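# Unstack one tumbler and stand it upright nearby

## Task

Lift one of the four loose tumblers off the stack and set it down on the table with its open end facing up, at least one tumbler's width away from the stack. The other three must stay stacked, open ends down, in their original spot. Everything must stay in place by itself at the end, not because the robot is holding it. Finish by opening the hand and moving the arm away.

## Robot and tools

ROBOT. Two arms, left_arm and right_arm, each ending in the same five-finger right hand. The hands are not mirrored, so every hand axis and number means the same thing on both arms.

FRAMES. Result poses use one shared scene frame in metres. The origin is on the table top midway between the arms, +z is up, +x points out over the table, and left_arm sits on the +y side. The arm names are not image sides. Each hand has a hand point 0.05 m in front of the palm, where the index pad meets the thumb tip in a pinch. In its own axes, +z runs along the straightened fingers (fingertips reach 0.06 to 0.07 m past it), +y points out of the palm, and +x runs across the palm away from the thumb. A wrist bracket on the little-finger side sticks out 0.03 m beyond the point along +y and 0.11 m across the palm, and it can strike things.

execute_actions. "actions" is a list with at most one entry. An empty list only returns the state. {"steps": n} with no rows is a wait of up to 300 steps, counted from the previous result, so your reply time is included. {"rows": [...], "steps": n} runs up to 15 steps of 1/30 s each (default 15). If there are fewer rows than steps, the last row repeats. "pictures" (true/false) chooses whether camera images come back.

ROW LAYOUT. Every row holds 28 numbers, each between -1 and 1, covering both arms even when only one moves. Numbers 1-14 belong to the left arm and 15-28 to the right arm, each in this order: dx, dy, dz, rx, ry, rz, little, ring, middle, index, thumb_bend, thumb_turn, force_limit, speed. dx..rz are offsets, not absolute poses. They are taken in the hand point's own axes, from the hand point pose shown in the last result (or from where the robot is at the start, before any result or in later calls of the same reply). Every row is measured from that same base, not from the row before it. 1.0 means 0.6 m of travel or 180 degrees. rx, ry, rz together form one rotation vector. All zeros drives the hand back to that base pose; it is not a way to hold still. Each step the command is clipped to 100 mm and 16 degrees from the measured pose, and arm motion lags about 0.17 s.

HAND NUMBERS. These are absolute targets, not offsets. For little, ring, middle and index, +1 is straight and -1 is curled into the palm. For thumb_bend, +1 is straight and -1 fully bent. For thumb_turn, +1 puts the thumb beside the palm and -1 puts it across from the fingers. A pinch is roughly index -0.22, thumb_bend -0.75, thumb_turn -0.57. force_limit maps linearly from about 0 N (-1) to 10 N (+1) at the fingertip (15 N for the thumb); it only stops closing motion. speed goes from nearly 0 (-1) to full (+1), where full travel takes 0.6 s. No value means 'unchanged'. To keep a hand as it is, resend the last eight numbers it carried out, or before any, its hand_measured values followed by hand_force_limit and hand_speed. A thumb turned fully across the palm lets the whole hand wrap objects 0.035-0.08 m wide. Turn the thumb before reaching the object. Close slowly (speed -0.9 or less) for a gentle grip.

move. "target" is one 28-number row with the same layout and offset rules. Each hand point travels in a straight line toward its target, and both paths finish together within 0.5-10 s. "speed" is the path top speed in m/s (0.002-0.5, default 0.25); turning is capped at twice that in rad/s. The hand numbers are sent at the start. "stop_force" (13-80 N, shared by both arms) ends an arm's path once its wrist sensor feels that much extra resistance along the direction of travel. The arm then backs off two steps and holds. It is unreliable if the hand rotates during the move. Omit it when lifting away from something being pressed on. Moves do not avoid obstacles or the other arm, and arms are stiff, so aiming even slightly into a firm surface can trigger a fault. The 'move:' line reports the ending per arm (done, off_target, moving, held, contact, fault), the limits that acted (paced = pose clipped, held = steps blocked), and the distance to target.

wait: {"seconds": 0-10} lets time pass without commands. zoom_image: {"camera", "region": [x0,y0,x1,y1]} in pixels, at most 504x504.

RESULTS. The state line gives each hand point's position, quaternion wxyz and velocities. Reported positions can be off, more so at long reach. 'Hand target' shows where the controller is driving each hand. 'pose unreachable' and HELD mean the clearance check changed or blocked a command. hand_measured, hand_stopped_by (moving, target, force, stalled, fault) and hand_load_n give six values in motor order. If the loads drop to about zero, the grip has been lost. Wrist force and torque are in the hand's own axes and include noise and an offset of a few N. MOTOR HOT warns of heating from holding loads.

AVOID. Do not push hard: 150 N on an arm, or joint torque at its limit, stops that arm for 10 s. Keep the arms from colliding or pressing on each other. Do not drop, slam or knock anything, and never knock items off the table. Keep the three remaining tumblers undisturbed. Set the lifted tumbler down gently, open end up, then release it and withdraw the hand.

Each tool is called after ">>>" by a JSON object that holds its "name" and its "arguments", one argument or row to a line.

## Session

>>> {"name": "execute_actions", "arguments": {
  "actions": []
}}

Scene clock: 0.00 s of 6600.00 s.
left_arm: end_effector_position=(+0.0667, +1.2475, +0.5917) hand_measured=(+1.000, +1.000, +1.000, +1.000, +1.000, +1.000) hand_load_n=(+0.0, +0.0, +0.0, +0.0, +0.0, +0.0) hand_stopped_by=(target, target, target, target, target, target) hand_force_limit=0.00 hand_speed=-0.80 end_effector_quat_wxyz=(-0.072, +0.664, -0.744, -0.017) end_effector_velocity=(+0.000, -0.001, -0.001) end_effector_angular_velocity=(-0.001, +0.001, +0.001) | right_arm: end_effector_position=(+0.2246, -1.1128, +0.6225) hand_measured=(+1.000, +1.000, +1.000, +1.000, +1.000, +1.000) hand_load_n=(+0.0, +0.0, +0.0, +0.0, +0.0, +0.0) hand_stopped_by=(target, target, target, target, target, target) hand_force_limit=0.00 hand_speed=-0.80 end_effector_quat_wxyz=(-0.008, +0.629, +0.771, -0.101) end_effector_velocity=(+0.000, +0.000, -0.000) end_effector_angular_velocity=(+0.001, -0.001, -0.001)
Joint positions: left_arm=[ 1.375 -1.436  1.286  1.579  1.614 -1.773] | right_arm=[-1.856 -1.539  1.333  1.616  1.693 -1.89 ]
Joint velocities: left_arm=[-0.001 -0.001  0.002  0.    -0.    -0.001] | right_arm=[ 0.     0.     0.001  0.    -0.001  0.001]
Motor temperatures (°C, as the motors report them): left_arm=[24 23 22 31 30 29] | right_arm=[24 24 23 26 27 33]
Wrist force (N, on the end effector, along its own x y z axes, offset not removed): no reading
Wrist torque (N m, same axes, about the end effector's origin, offset not removed): no reading
Hand target (left_arm): +0.067, +1.247, +0.592; +0.072, -0.664, +0.744, +0.017
Hand target (right_arm): +0.225, -1.113, +0.623; -0.008, +0.629, +0.771, -0.101
camera_calibration (this result's frames):
cam_left_wrist: T_world_to_cam=[[-0.977338, 0.192807, -0.0873795, -0.122106], [0.0829418, 0.728572, 0.679929, -1.32342], [0.194758, 0.657273, -0.728053, -0.267734], [0, 0, 0, 1]] pos_world=[0.0425716, 1.16373, 0.69424]
cam_right_wrist: T_world_to_cam=[[0.985763, 0.120252, -0.117516, -0.0259365], [0.167599, -0.758682, 0.629533, -1.27592], [-0.0134548, -0.640266, -0.768035, -0.0953976], [0, 0, 0, 1]] pos_world=[0.238127, -1.02598, 0.726916]

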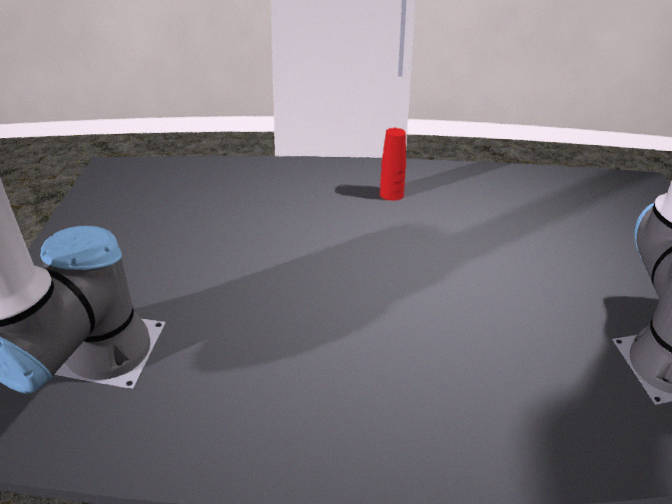

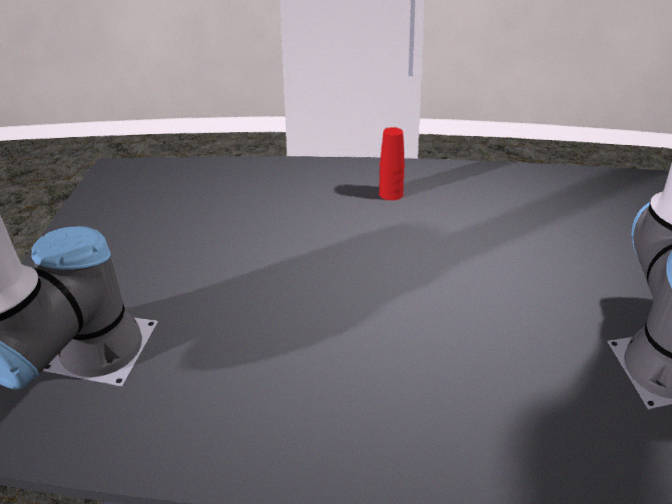

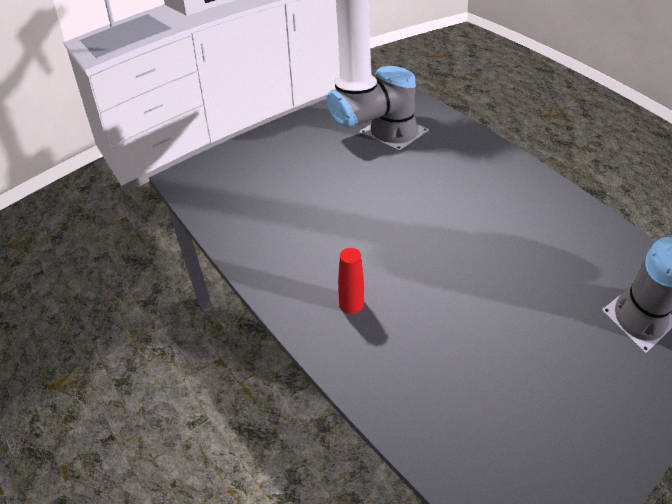

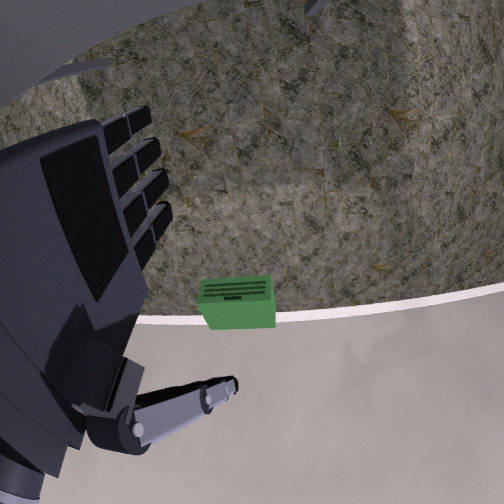

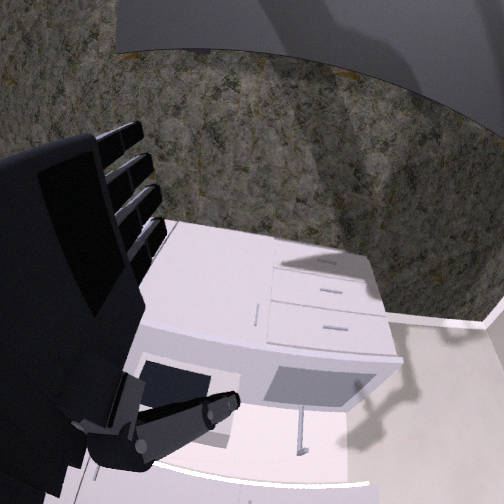

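>>> {"name": "move", "arguments": {
  "target": [0.33,-1,0.08,0,0,0,1,1,1,1,1,-1,0,0.5,0,0,0,0,0,0,1,1,1,1,1,1,0,-0.8],
  "speed": 0.35
}}

>>> {"name": "move", "arguments": {
  "target": [0.94,-0.5,0.28,0,0,0,1,1,1,1,1,-1,0,0.5,0,0,0,0,0,0,1,1,1,1,1,1,0,-0.8],
  "speed": 0.35
}}

Scene clock: 10.17 s of 6600.00 s.
left_arm: end_effector_position=(+0.6435, +0.9867, +0.5602) hand_measured=(+1.000, +1.000, +1.000, +1.000, +1.000, -1.000) hand_load_n=(+0.0, +0.0, +0.0, +0.0, +0.0, +0.0) hand_stopped_by=(target, target, target, target, target, target) hand_force_limit=0.00 hand_speed=0.50 end_effector_quat_wxyz=(-0.072, +0.664, -0.744, -0.017) end_effector_velocity=(+0.002, -0.000, +0.001) end_effector_angular_velocity=(+0.001, -0.000, +0.001) | right_arm: end_effector_position=(+0.2246, -1.1128, +0.6225) hand_measured=(+1.000, +1.000, +1.000, +1.000, +1.000, +1.000) hand_load_n=(+0.0, +0.0, +0.0, +0.0, +0.0, +0.0) hand_stopped_by=(target, target, target, target, target, target) hand_force_limit=0.00 hand_speed=-0.80 end_effector_quat_wxyz=(-0.008, +0.629, +0.771, -0.101) end_effector_velocity=(-0.000, +0.000, +0.000) end_effector_angular_velocity=(+0.000, +0.001, -0.000)
Joint positions: left_arm=[ 0.321 -1.282  1.16   1.585  1.47  -2.818] | right_arm=[-1.856 -1.539  1.333  1.616  1.693 -1.89 ]
Joint velocities: left_arm=[-0.001  0.003 -0.006  0.002 -0.002 -0.003] | right_arm=[-0.    -0.    -0.     0.     0.001 -0.   ]
Motor temperatures (°C, as the motors report them): left_arm=[24 23 22 31 30 29] | right_arm=[24 24 23 26 27 33]
Wrist force (N, on the end effector, along its own x y z axes, offset not removed): left_arm=[0.1 -1.4 -2.7] | right_arm=[5.0 2.1 -4.2]
Wrist torque (N m, same axes, about the end effector's origin, offset not removed): left_arm=[0.13 0.00 -0.02] | right_arm=[0.86 -0.46 -0.06]
Hand target (left_arm): +0.644, +0.987, +0.560; +0.072, -0.664, +0.744, +0.017
Hand target (right_arm): +0.225, -1.113, +0.623; -0.008, +0.629, +0.771, -0.101
Off the commanded pose (left_arm): 0.001 m, 0 deg.
Off the commanded pose (right_arm): 0.000 m, 0 deg.
After step 90, 4.67 s passed at rest.
move: done
camera_calibration (this result's frames):
cam_left_wrist: T_world_to_cam=[[-0.977365, 0.192753, -0.0872009, 0.489108], [0.0831515, 0.729003, 0.679442, -1.16011], [0.194534, 0.656812, -0.728529, -0.230748], [0, 0, 0, 1]] pos_world=[0.61939, 0.903004, 0.662771]
cam_right_wrist: T_world_to_cam=[[0.985763, 0.120252, -0.117516, -0.0259363], [0.167599, -0.758682, 0.629533, -1.27592], [-0.0134547, -0.640266, -0.768035, -0.0953976], [0, 0, 0, 1]] pos_world=[0.238127, -1.02598, 0.726916]

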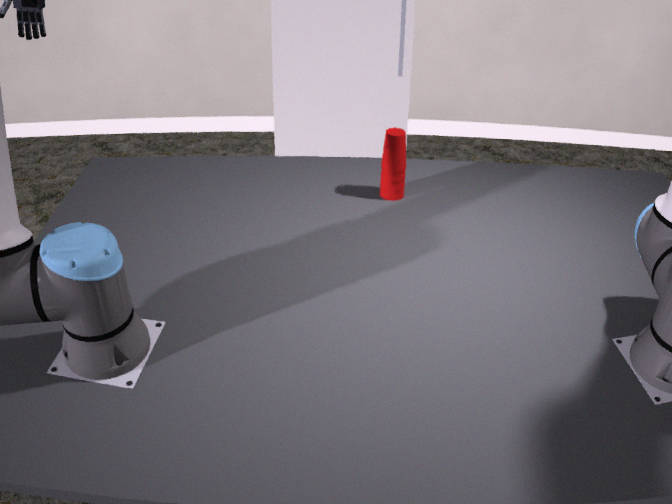

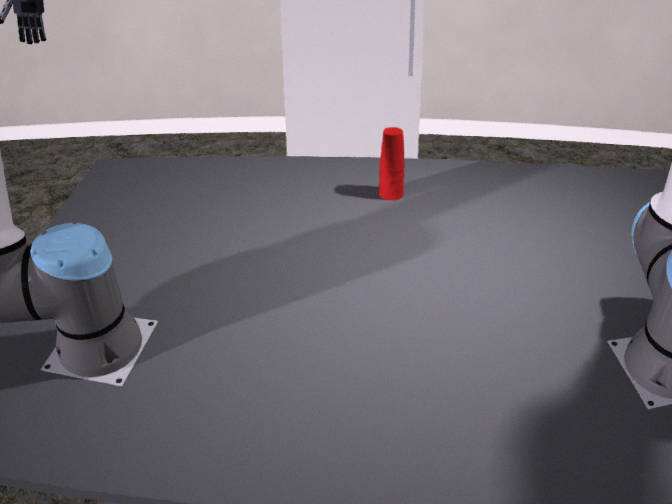

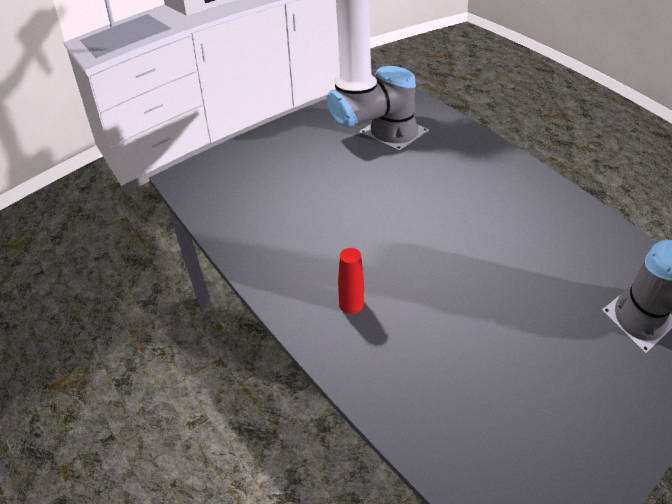

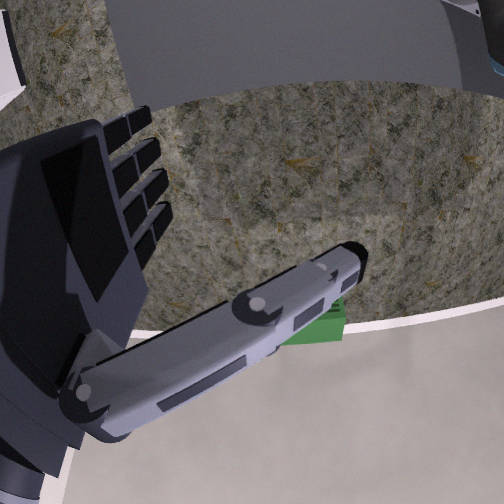

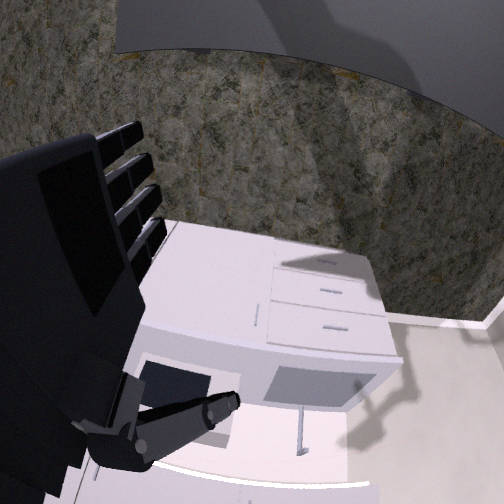

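Scene clock: 12.77 s of 6600.00 s.
left_arm: end_effector_position=(+0.8931, +0.4156, +0.3415) hand_measured=(+1.000, +1.000, +1.000, +1.000, +1.000, -1.000) hand_load_n=(+0.0, +0.0, +0.0, +0.0, +0.0, +0.0) hand_stopped_by=(target, target, target, target, target, target) hand_force_limit=0.00 hand_speed=0.50 end_effector_quat_wxyz=(-0.072, +0.664, -0.744, -0.017) end_effector_velocity=(+0.002, -0.002, +0.000) end_effector_angular_velocity=(+0.001, -0.001, +0.000) | right_arm: end_effector_position=(+0.2246, -1.1128, +0.6225) hand_measured=(+1.000, +1.000, +1.000, +1.000, +1.000, +1.000) hand_load_n=(+0.0, +0.0, +0.0, +0.0, +0.0, +0.0) hand_stopped_by=(target, target, target, target, target, target) hand_force_limit=0.00 hand_speed=-0.80 end_effector_quat_wxyz=(-0.008, +0.629, +0.771, -0.101) end_effector_velocity=(+0.000, +0.000, -0.000) end_effector_angular_velocity=(+0.001, -0.001, +0.001)
Joint positions: left_arm=[-0.406 -0.858  0.922  1.494  1.424 -3.55 ] | right_arm=[-1.856 -1.539  1.333  1.616  1.693 -1.89 ]
Joint velocities: left_arm=[-0.001  0.004 -0.007  0.003 -0.002 -0.001] | right_arm=[ 0.     0.     0.001  0.    -0.001 -0.001]
Motor temperatures (°C, as the motors report them): left_arm=[24 23 22 31 30 29] | right_arm=[24 24 23 26 27 33]
Wrist force (N, on the end effector, along its own x y z axes, offset not removed): left_arm=[-2.5 -3.0 -1.6] | right_arm=[2.6 -3.1 0.6]
Wrist torque (N m, same axes, about the end effector's origin, offset not removed): left_arm=[-0.12 0.29 -0.17] | right_arm=[-0.27 -0.29 -0.26]
Hand target (left_arm): +0.893, +0.415, +0.341; +0.072, -0.664, +0.744, +0.017
Hand target (right_arm): +0.225, -1.113, +0.623; -0.008, +0.629, +0.771, -0.101
Off the commanded pose (left_arm): 0.001 m, 0 deg.
Off the commanded pose (right_arm): 0.000 m, 0 deg.
move: done
camera_calibration (this result's frames):
cam_left_wrist: T_world_to_cam=[[-0.977408, 0.192692, -0.0868517, 0.824026], [0.083345, 0.728995, 0.679426, -0.616154], [0.194234, 0.656838, -0.728586, -0.0632828], [0, 0, 0, 1]] pos_world=[0.869055, 0.331957, 0.444092]
cam_right_wrist: T_world_to_cam=[[0.985763, 0.120252, -0.117516, -0.0259364], [0.167599, -0.758682, 0.629533, -1.27592], [-0.0134548, -0.640266, -0.768035, -0.0953974], [0, 0, 0, 1]] pos_world=[0.238127, -1.02598, 0.726916]

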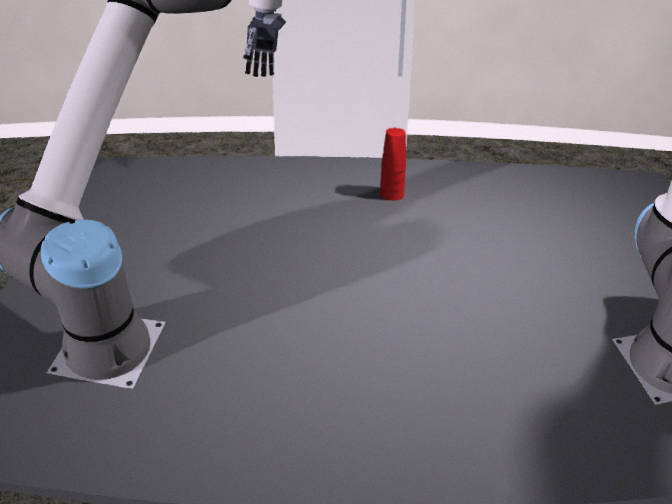

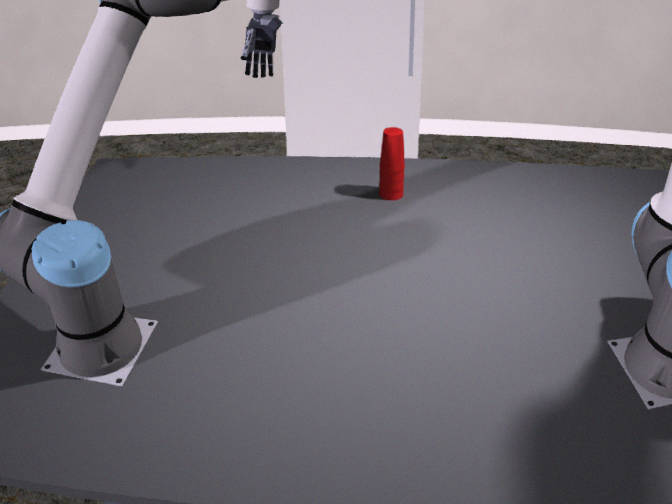

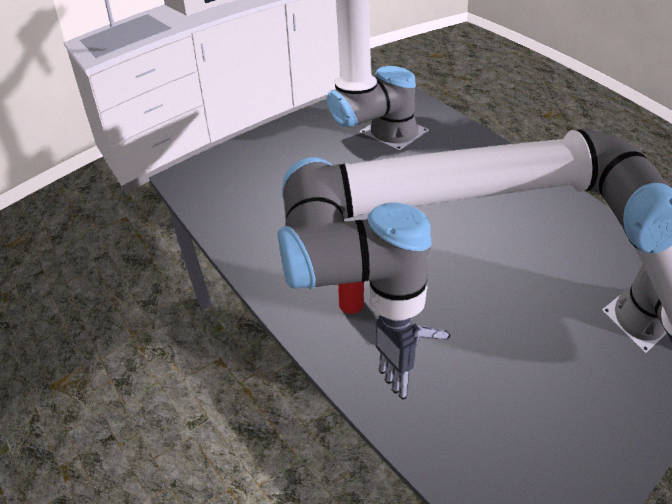

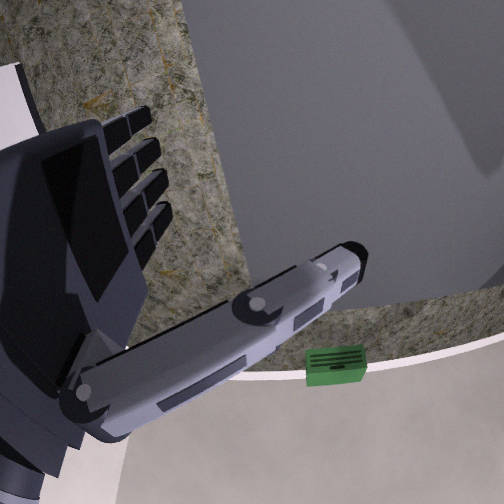

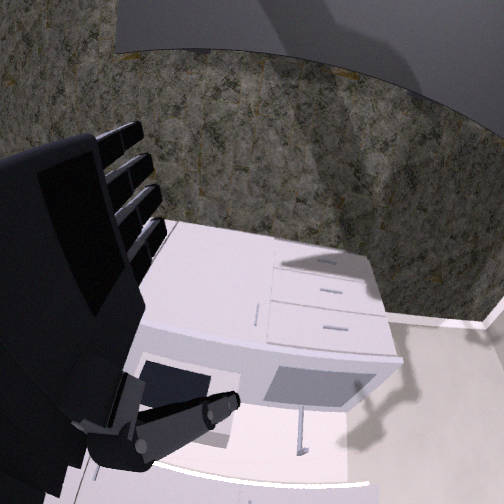

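>>> {"name": "move", "arguments": {
  "target": [0.47,0.38,0.27,0.478,-0.314,0.478,1,1,1,1,1,-1,0,0.5,0,0,0,0,0,0,1,1,1,1,1,1,0,-0.8],
  "speed": 0.25
}}

Scene clock: 21.53 s of 6600.00 s.
left_arm: end_effector_position=(+0.6501, +0.1844, +0.1292) hand_measured=(+1.000, +1.000, +1.000, +1.000, +1.000, -1.000) hand_load_n=(+0.0, +0.0, +0.0, +0.0, +0.0, +0.0) hand_stopped_by=(target, target, target, target, target, target) hand_force_limit=0.00 hand_speed=0.50 end_effector_quat_wxyz=(+0.698, +0.230, +0.664, -0.133) end_effector_velocity=(-0.000, -0.001, -0.002) end_effector_angular_velocity=(+0.002, -0.009, -0.009) | right_arm: end_effector_position=(+0.2246, -1.1128, +0.6225) hand_measured=(+1.000, +1.000, +1.000, +1.000, +1.000, +1.000) hand_load_n=(+0.0, +0.0, +0.0, +0.0, +0.0, +0.0) hand_stopped_by=(target, target, target, target, target, target) hand_force_limit=0.00 hand_speed=-0.80 end_effector_quat_wxyz=(-0.008, +0.629, +0.771, -0.101) end_effector_velocity=(-0.000, +0.000, -0.000) end_effector_angular_velocity=(+0.001, +0.001, +0.002)
Joint positions: left_arm=[-1.158 -1.181  2.421 -1.255  0.817 -1.415] | right_arm=[-1.856 -1.539  1.333  1.616  1.693 -1.89 ]
Joint velocities: left_arm=[ 0.003  0.009  0.003 -0.021  0.012  0.013] | right_arm=[ 0.    -0.     0.001  0.     0.    -0.002]
Motor temperatures (°C, as the motors report them): left_arm=[24 23 22 31 30 29] | right_arm=[24 24 23 26 27 33]
Wrist force (N, on the end effector, along its own x y z axes, offset not removed): left_arm=[1.7 -3.0 -0.2] | right_arm=[1.1 -3.1 -3.2]
Wrist torque (N m, same axes, about the end effector's origin, offset not removed): left_arm=[-0.13 -0.30 0.12] | right_arm=[-0.08 0.10 -0.35]
Hand target (left_arm): +0.650, +0.184, +0.129; +0.699, +0.231, +0.664, -0.133
Hand target (right_arm): +0.225, -1.113, +0.623; -0.008, +0.629, +0.771, -0.101
Off the commanded pose (left_arm): 0.000 m, 0 deg.
Off the commanded pose (right_arm): 0.000 m, 0 deg.
After step 90, 0.53 s passed at rest.
move: done
camera_calibration (this result's frames):
cam_left_wrist: T_world_to_cam=[[0.507658, 0.833949, 0.216364, -0.51021], [-0.588294, 0.152062, 0.794221, 0.245085], [0.629439, -0.530478, 0.567803, -0.250387], [0, 0, 0, 1]] pos_world=[0.560798, 0.255396, 0.0579093]
cam_right_wrist: T_world_to_cam=[[0.985763, 0.120252, -0.117516, -0.0259364], [0.167599, -0.758682, 0.629533, -1.27592], [-0.0134547, -0.640266, -0.768035, -0.0953974], [0, 0, 0, 1]] pos_world=[0.238127, -1.02598, 0.726916]

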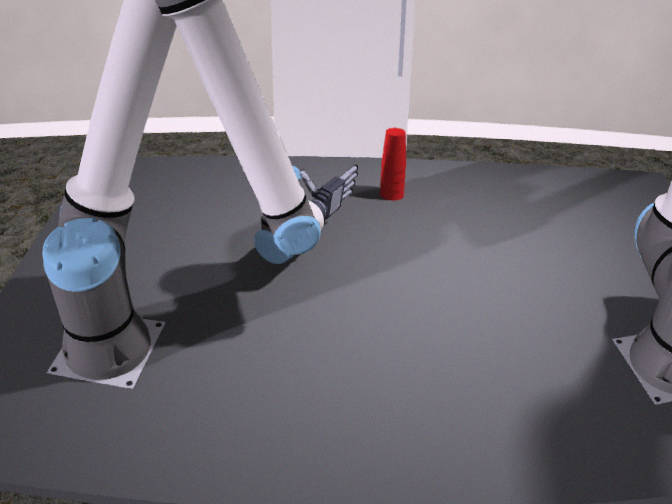

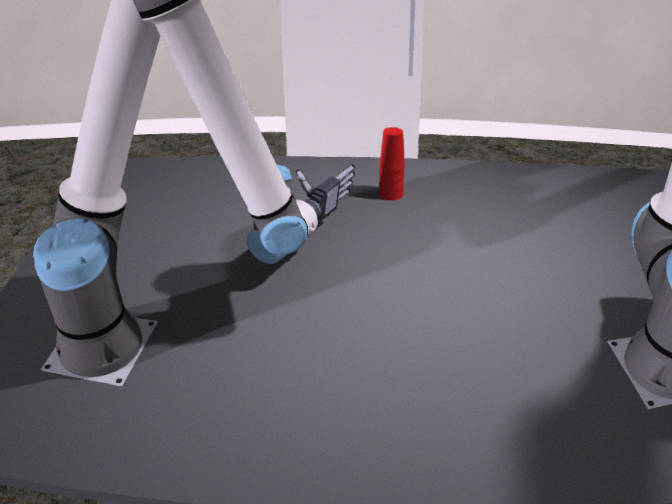

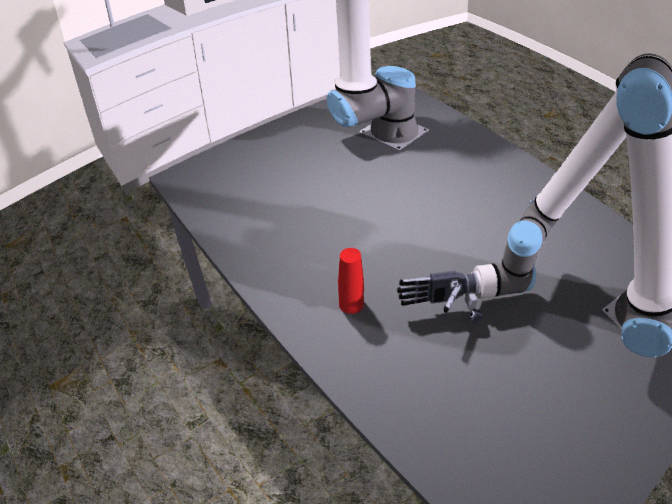

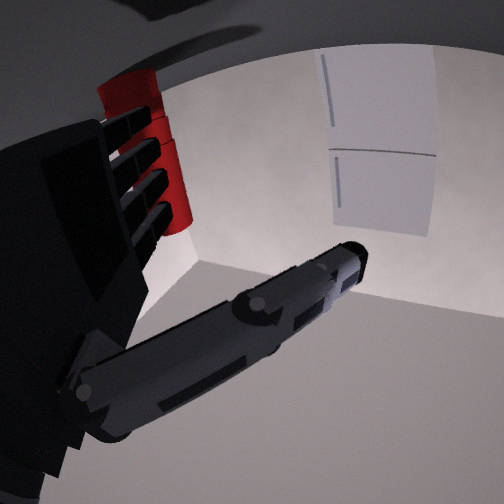

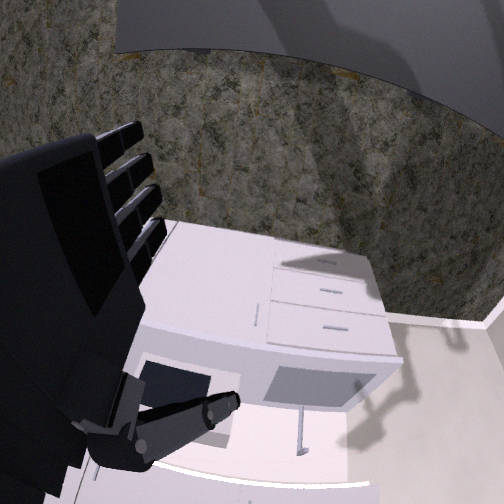

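>>> {"name": "move", "arguments": {
  "target": [-0.1,-0.09,0.14,0.084,0.004,-0.045,1,1,1,1,1,-1,0,0.5,0,0,0,0,0,0,1,1,1,1,1,1,0,-0.8],
  "speed": 0.08
}}

Scene clock: 29.97 s of 6600.00 s.
left_arm: end_effector_position=(+0.6914, +0.0891, +0.1816) hand_measured=(+1.000, +1.000, +1.000, +1.000, +1.000, -1.000) hand_load_n=(+0.0, +0.0, +0.0, +0.0, +0.0, +0.0) hand_stopped_by=(target, target, target, target, target, target) hand_force_limit=0.00 hand_speed=0.50 end_effector_quat_wxyz=(+0.647, +0.274, +0.660, -0.266) end_effector_velocity=(+0.001, -0.003, +0.002) end_effector_angular_velocity=(-0.003, +0.001, -0.005) | right_arm: end_effector_position=(+0.2246, -1.1128, +0.6225) hand_measured=(+1.000, +1.000, +1.000, +1.000, +1.000, +1.000) hand_load_n=(+0.0, +0.0, +0.0, +0.0, +0.0, +0.0) hand_stopped_by=(target, target, target, target, target, target) hand_force_limit=0.00 hand_speed=-0.80 end_effector_quat_wxyz=(-0.008, +0.629, +0.771, -0.101) end_effector_velocity=(-0.000, +0.000, +0.000) end_effector_angular_velocity=(+0.000, +0.001, +0.002)
Joint positions: left_arm=[-1.044 -1.245  2.259 -0.991  1.192 -1.577] | right_arm=[-1.856 -1.539  1.333  1.616  1.693 -1.89 ]
Joint velocities: left_arm=[ 0.002 -0.001 -0.005  0.004  0.007 -0.002] | right_arm=[-0.    -0.    -0.     0.     0.001 -0.002]
Motor temperatures (°C, as the motors report them): left_arm=[24 23 22 31 30 29] | right_arm=[24 24 23 26 27 33]
Wrist force (N, on the end effector, along its own x y z axes, offset not removed): left_arm=[-0.4 -2.2 -0.3] | right_arm=[0.9 1.9 -2.5]
Wrist torque (N m, same axes, about the end effector's origin, offset not removed): left_arm=[-0.11 0.02 0.02] | right_arm=[0.80 -0.09 -0.21]
Hand target (left_arm): +0.692, +0.089, +0.182; +0.647, +0.274, +0.660, -0.266
Hand target (right_arm): +0.225, -1.113, +0.623; -0.008, +0.629, +0.771, -0.101
Off the commanded pose (left_arm): 0.000 m, 0 deg.
Off the commanded pose (right_arm): 0.000 m, 0 deg.
After step 90, 3.10 s passed at rest.
move: done
camera_calibration (this result's frames):
cam_left_wrist: T_world_to_cam=[[0.723514, 0.686339, 0.0739296, -0.573345], [-0.428711, 0.362808, 0.827392, 0.107169], [0.541049, -0.630324, 0.556738, -0.284636], [0, 0, 0, 1]] pos_world=[0.61477, 0.175215, 0.112185]
cam_right_wrist: T_world_to_cam=[[0.985763, 0.120252, -0.117516, -0.0259363], [0.167599, -0.758682, 0.629533, -1.27592], [-0.0134548, -0.640266, -0.768035, -0.0953974], [0, 0, 0, 1]] pos_world=[0.238127, -1.02598, 0.726916]

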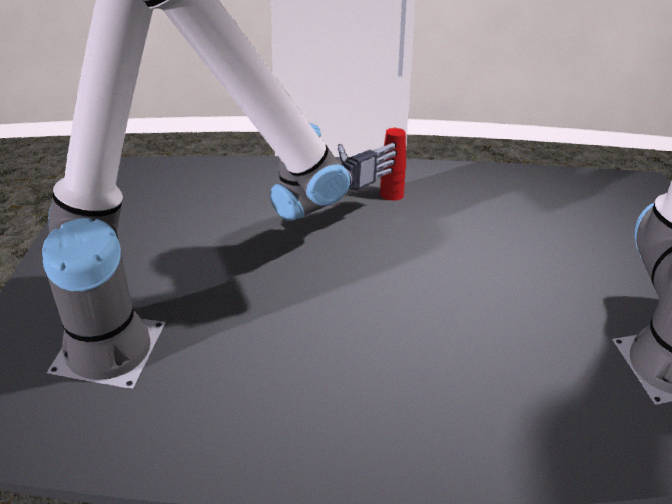

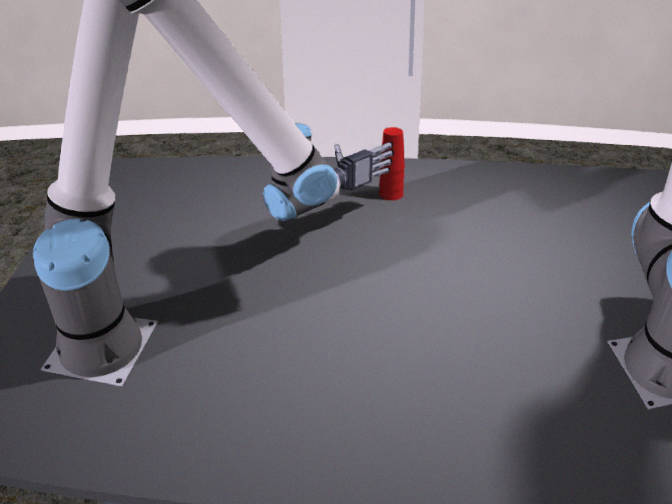

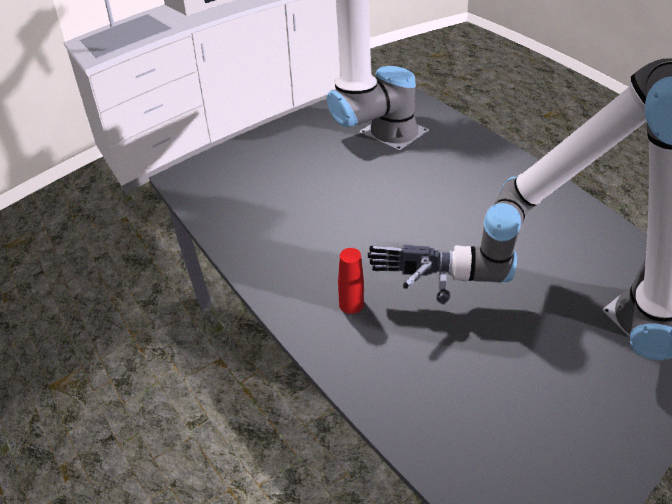

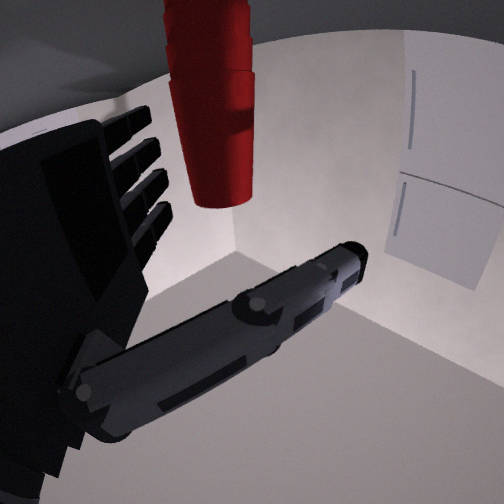

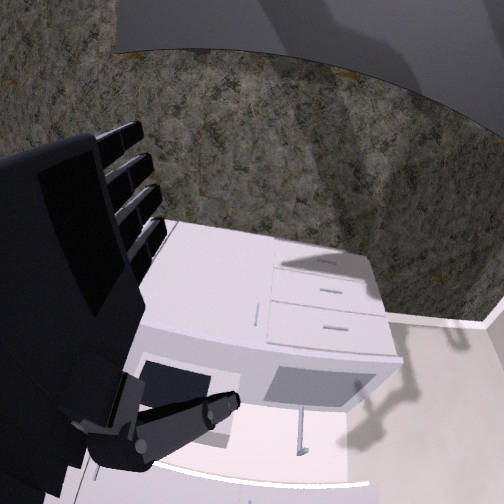

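>>> {"name": "move", "arguments": {
  "target": [0.035,0,0.195,0,0,0,1,1,1,1,1,-1,0,0.5,0,0,0,0,0,0,1,1,1,1,1,1,0,-0.8],
  "speed": 0.06
}}

Scene clock: 34.93 s of 6600.00 s.
left_arm: end_effector_position=(+0.7740, +0.0072, +0.1581) hand_measured=(+1.000, +1.000, +1.000, +1.000, +1.000, -1.000) hand_load_n=(+0.0, +0.0, +0.0, +0.0, +0.0, +0.0) hand_stopped_by=(target, target, target, target, target, target) hand_force_limit=0.00 hand_speed=0.50 end_effector_quat_wxyz=(+0.647, +0.274, +0.660, -0.266) end_effector_velocity=(+0.002, -0.001, -0.000) end_effector_angular_velocity=(+0.000, -0.000, -0.000) | right_arm: end_effector_position=(+0.2246, -1.1128, +0.6225) hand_measured=(+1.000, +1.000, +1.000, +1.000, +1.000, +1.000) hand_load_n=(+0.0, +0.0, +0.0, +0.0, +0.0, +0.0) hand_stopped_by=(target, target, target, target, target, target) hand_force_limit=0.00 hand_speed=-0.80 end_effector_quat_wxyz=(-0.008, +0.629, +0.771, -0.101) end_effector_velocity=(+0.000, -0.000, +0.000) end_effector_angular_velocity=(-0.000, -0.000, -0.000)
Joint positions: left_arm=[-0.973 -1.076  2.034 -0.936  1.263 -1.575] | right_arm=[-1.856 -1.539  1.333  1.616  1.693 -1.89 ]
Joint velocities: left_arm=[ 0.002  0.003 -0.004  0.001  0.002  0.   ] | right_arm=[-0. -0. -0. -0. -0.  0.]
Motor temperatures (°C, as the motors report them): left_arm=[24 23 22 31 30 29] | right_arm=[24 24 23 26 27 33]
Wrist force (N, on the end effector, along its own x y z axes, offset not removed): left_arm=[-2.8 -4.1 -1.4] | right_arm=[-0.4 -3.1 -5.3]
Wrist torque (N m, same axes, about the end effector's origin, offset not removed): left_arm=[-0.28 0.36 -0.24] | right_arm=[0.32 0.45 -0.21]
Hand target (left_arm): +0.774, +0.007, +0.158; +0.647, +0.274, +0.660, -0.266
Hand target (right_arm): +0.225, -1.113, +0.623; -0.008, +0.629, +0.771, -0.101
Off the commanded pose (left_arm): 0.000 m, 0 deg.
Off the commanded pose (right_arm): 0.000 m, 0 deg.
move: done
camera_calibration (this result's frames):
cam_left_wrist: T_world_to_cam=[[0.723509, 0.686343, 0.0739429, -0.575072], [-0.428729, 0.362807, 0.827383, 0.191748], [0.541042, -0.63032, 0.55675, -0.367839], [0, 0, 0, 1]] pos_world=[0.697294, 0.0932725, 0.088668]
cam_right_wrist: T_world_to_cam=[[0.985763, 0.120252, -0.117516, -0.0259364], [0.167599, -0.758682, 0.629533, -1.27592], [-0.0134548, -0.640266, -0.768035, -0.0953975], [0, 0, 0, 1]] pos_world=[0.238127, -1.02598, 0.726916]

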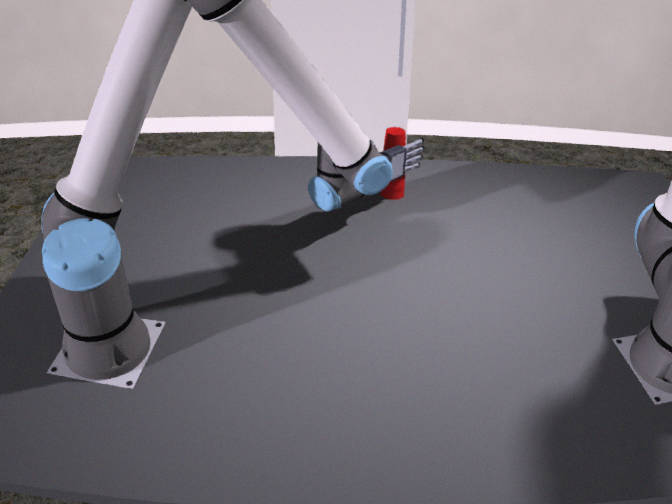

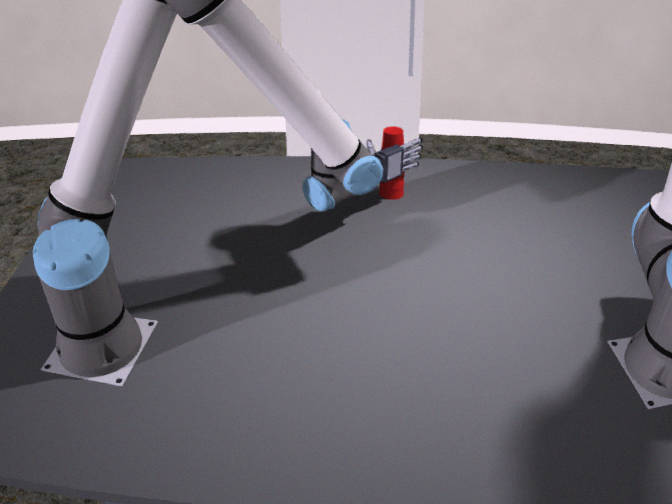

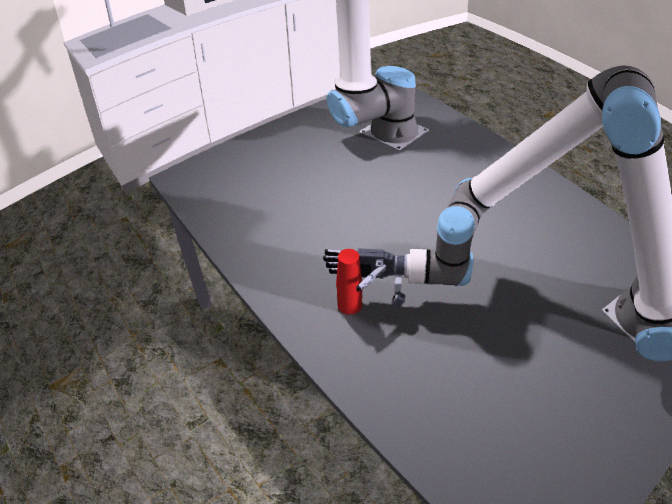

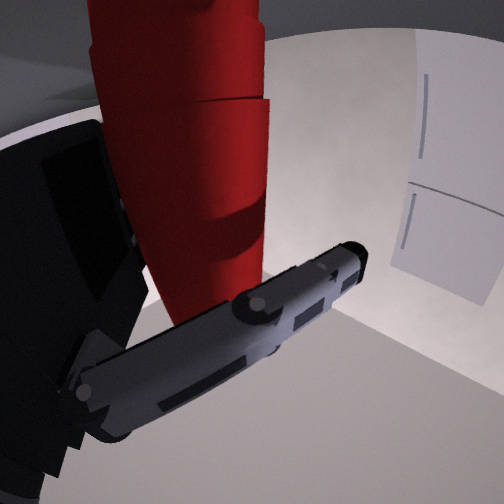

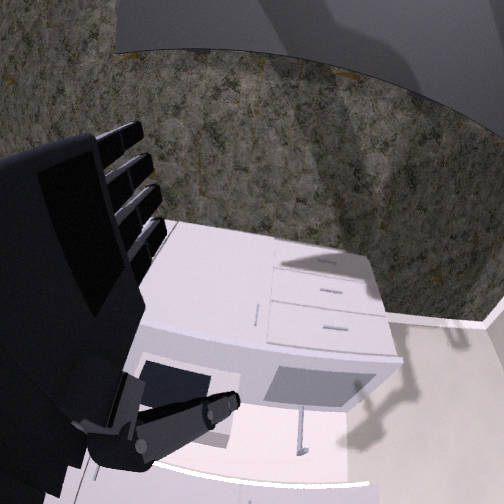

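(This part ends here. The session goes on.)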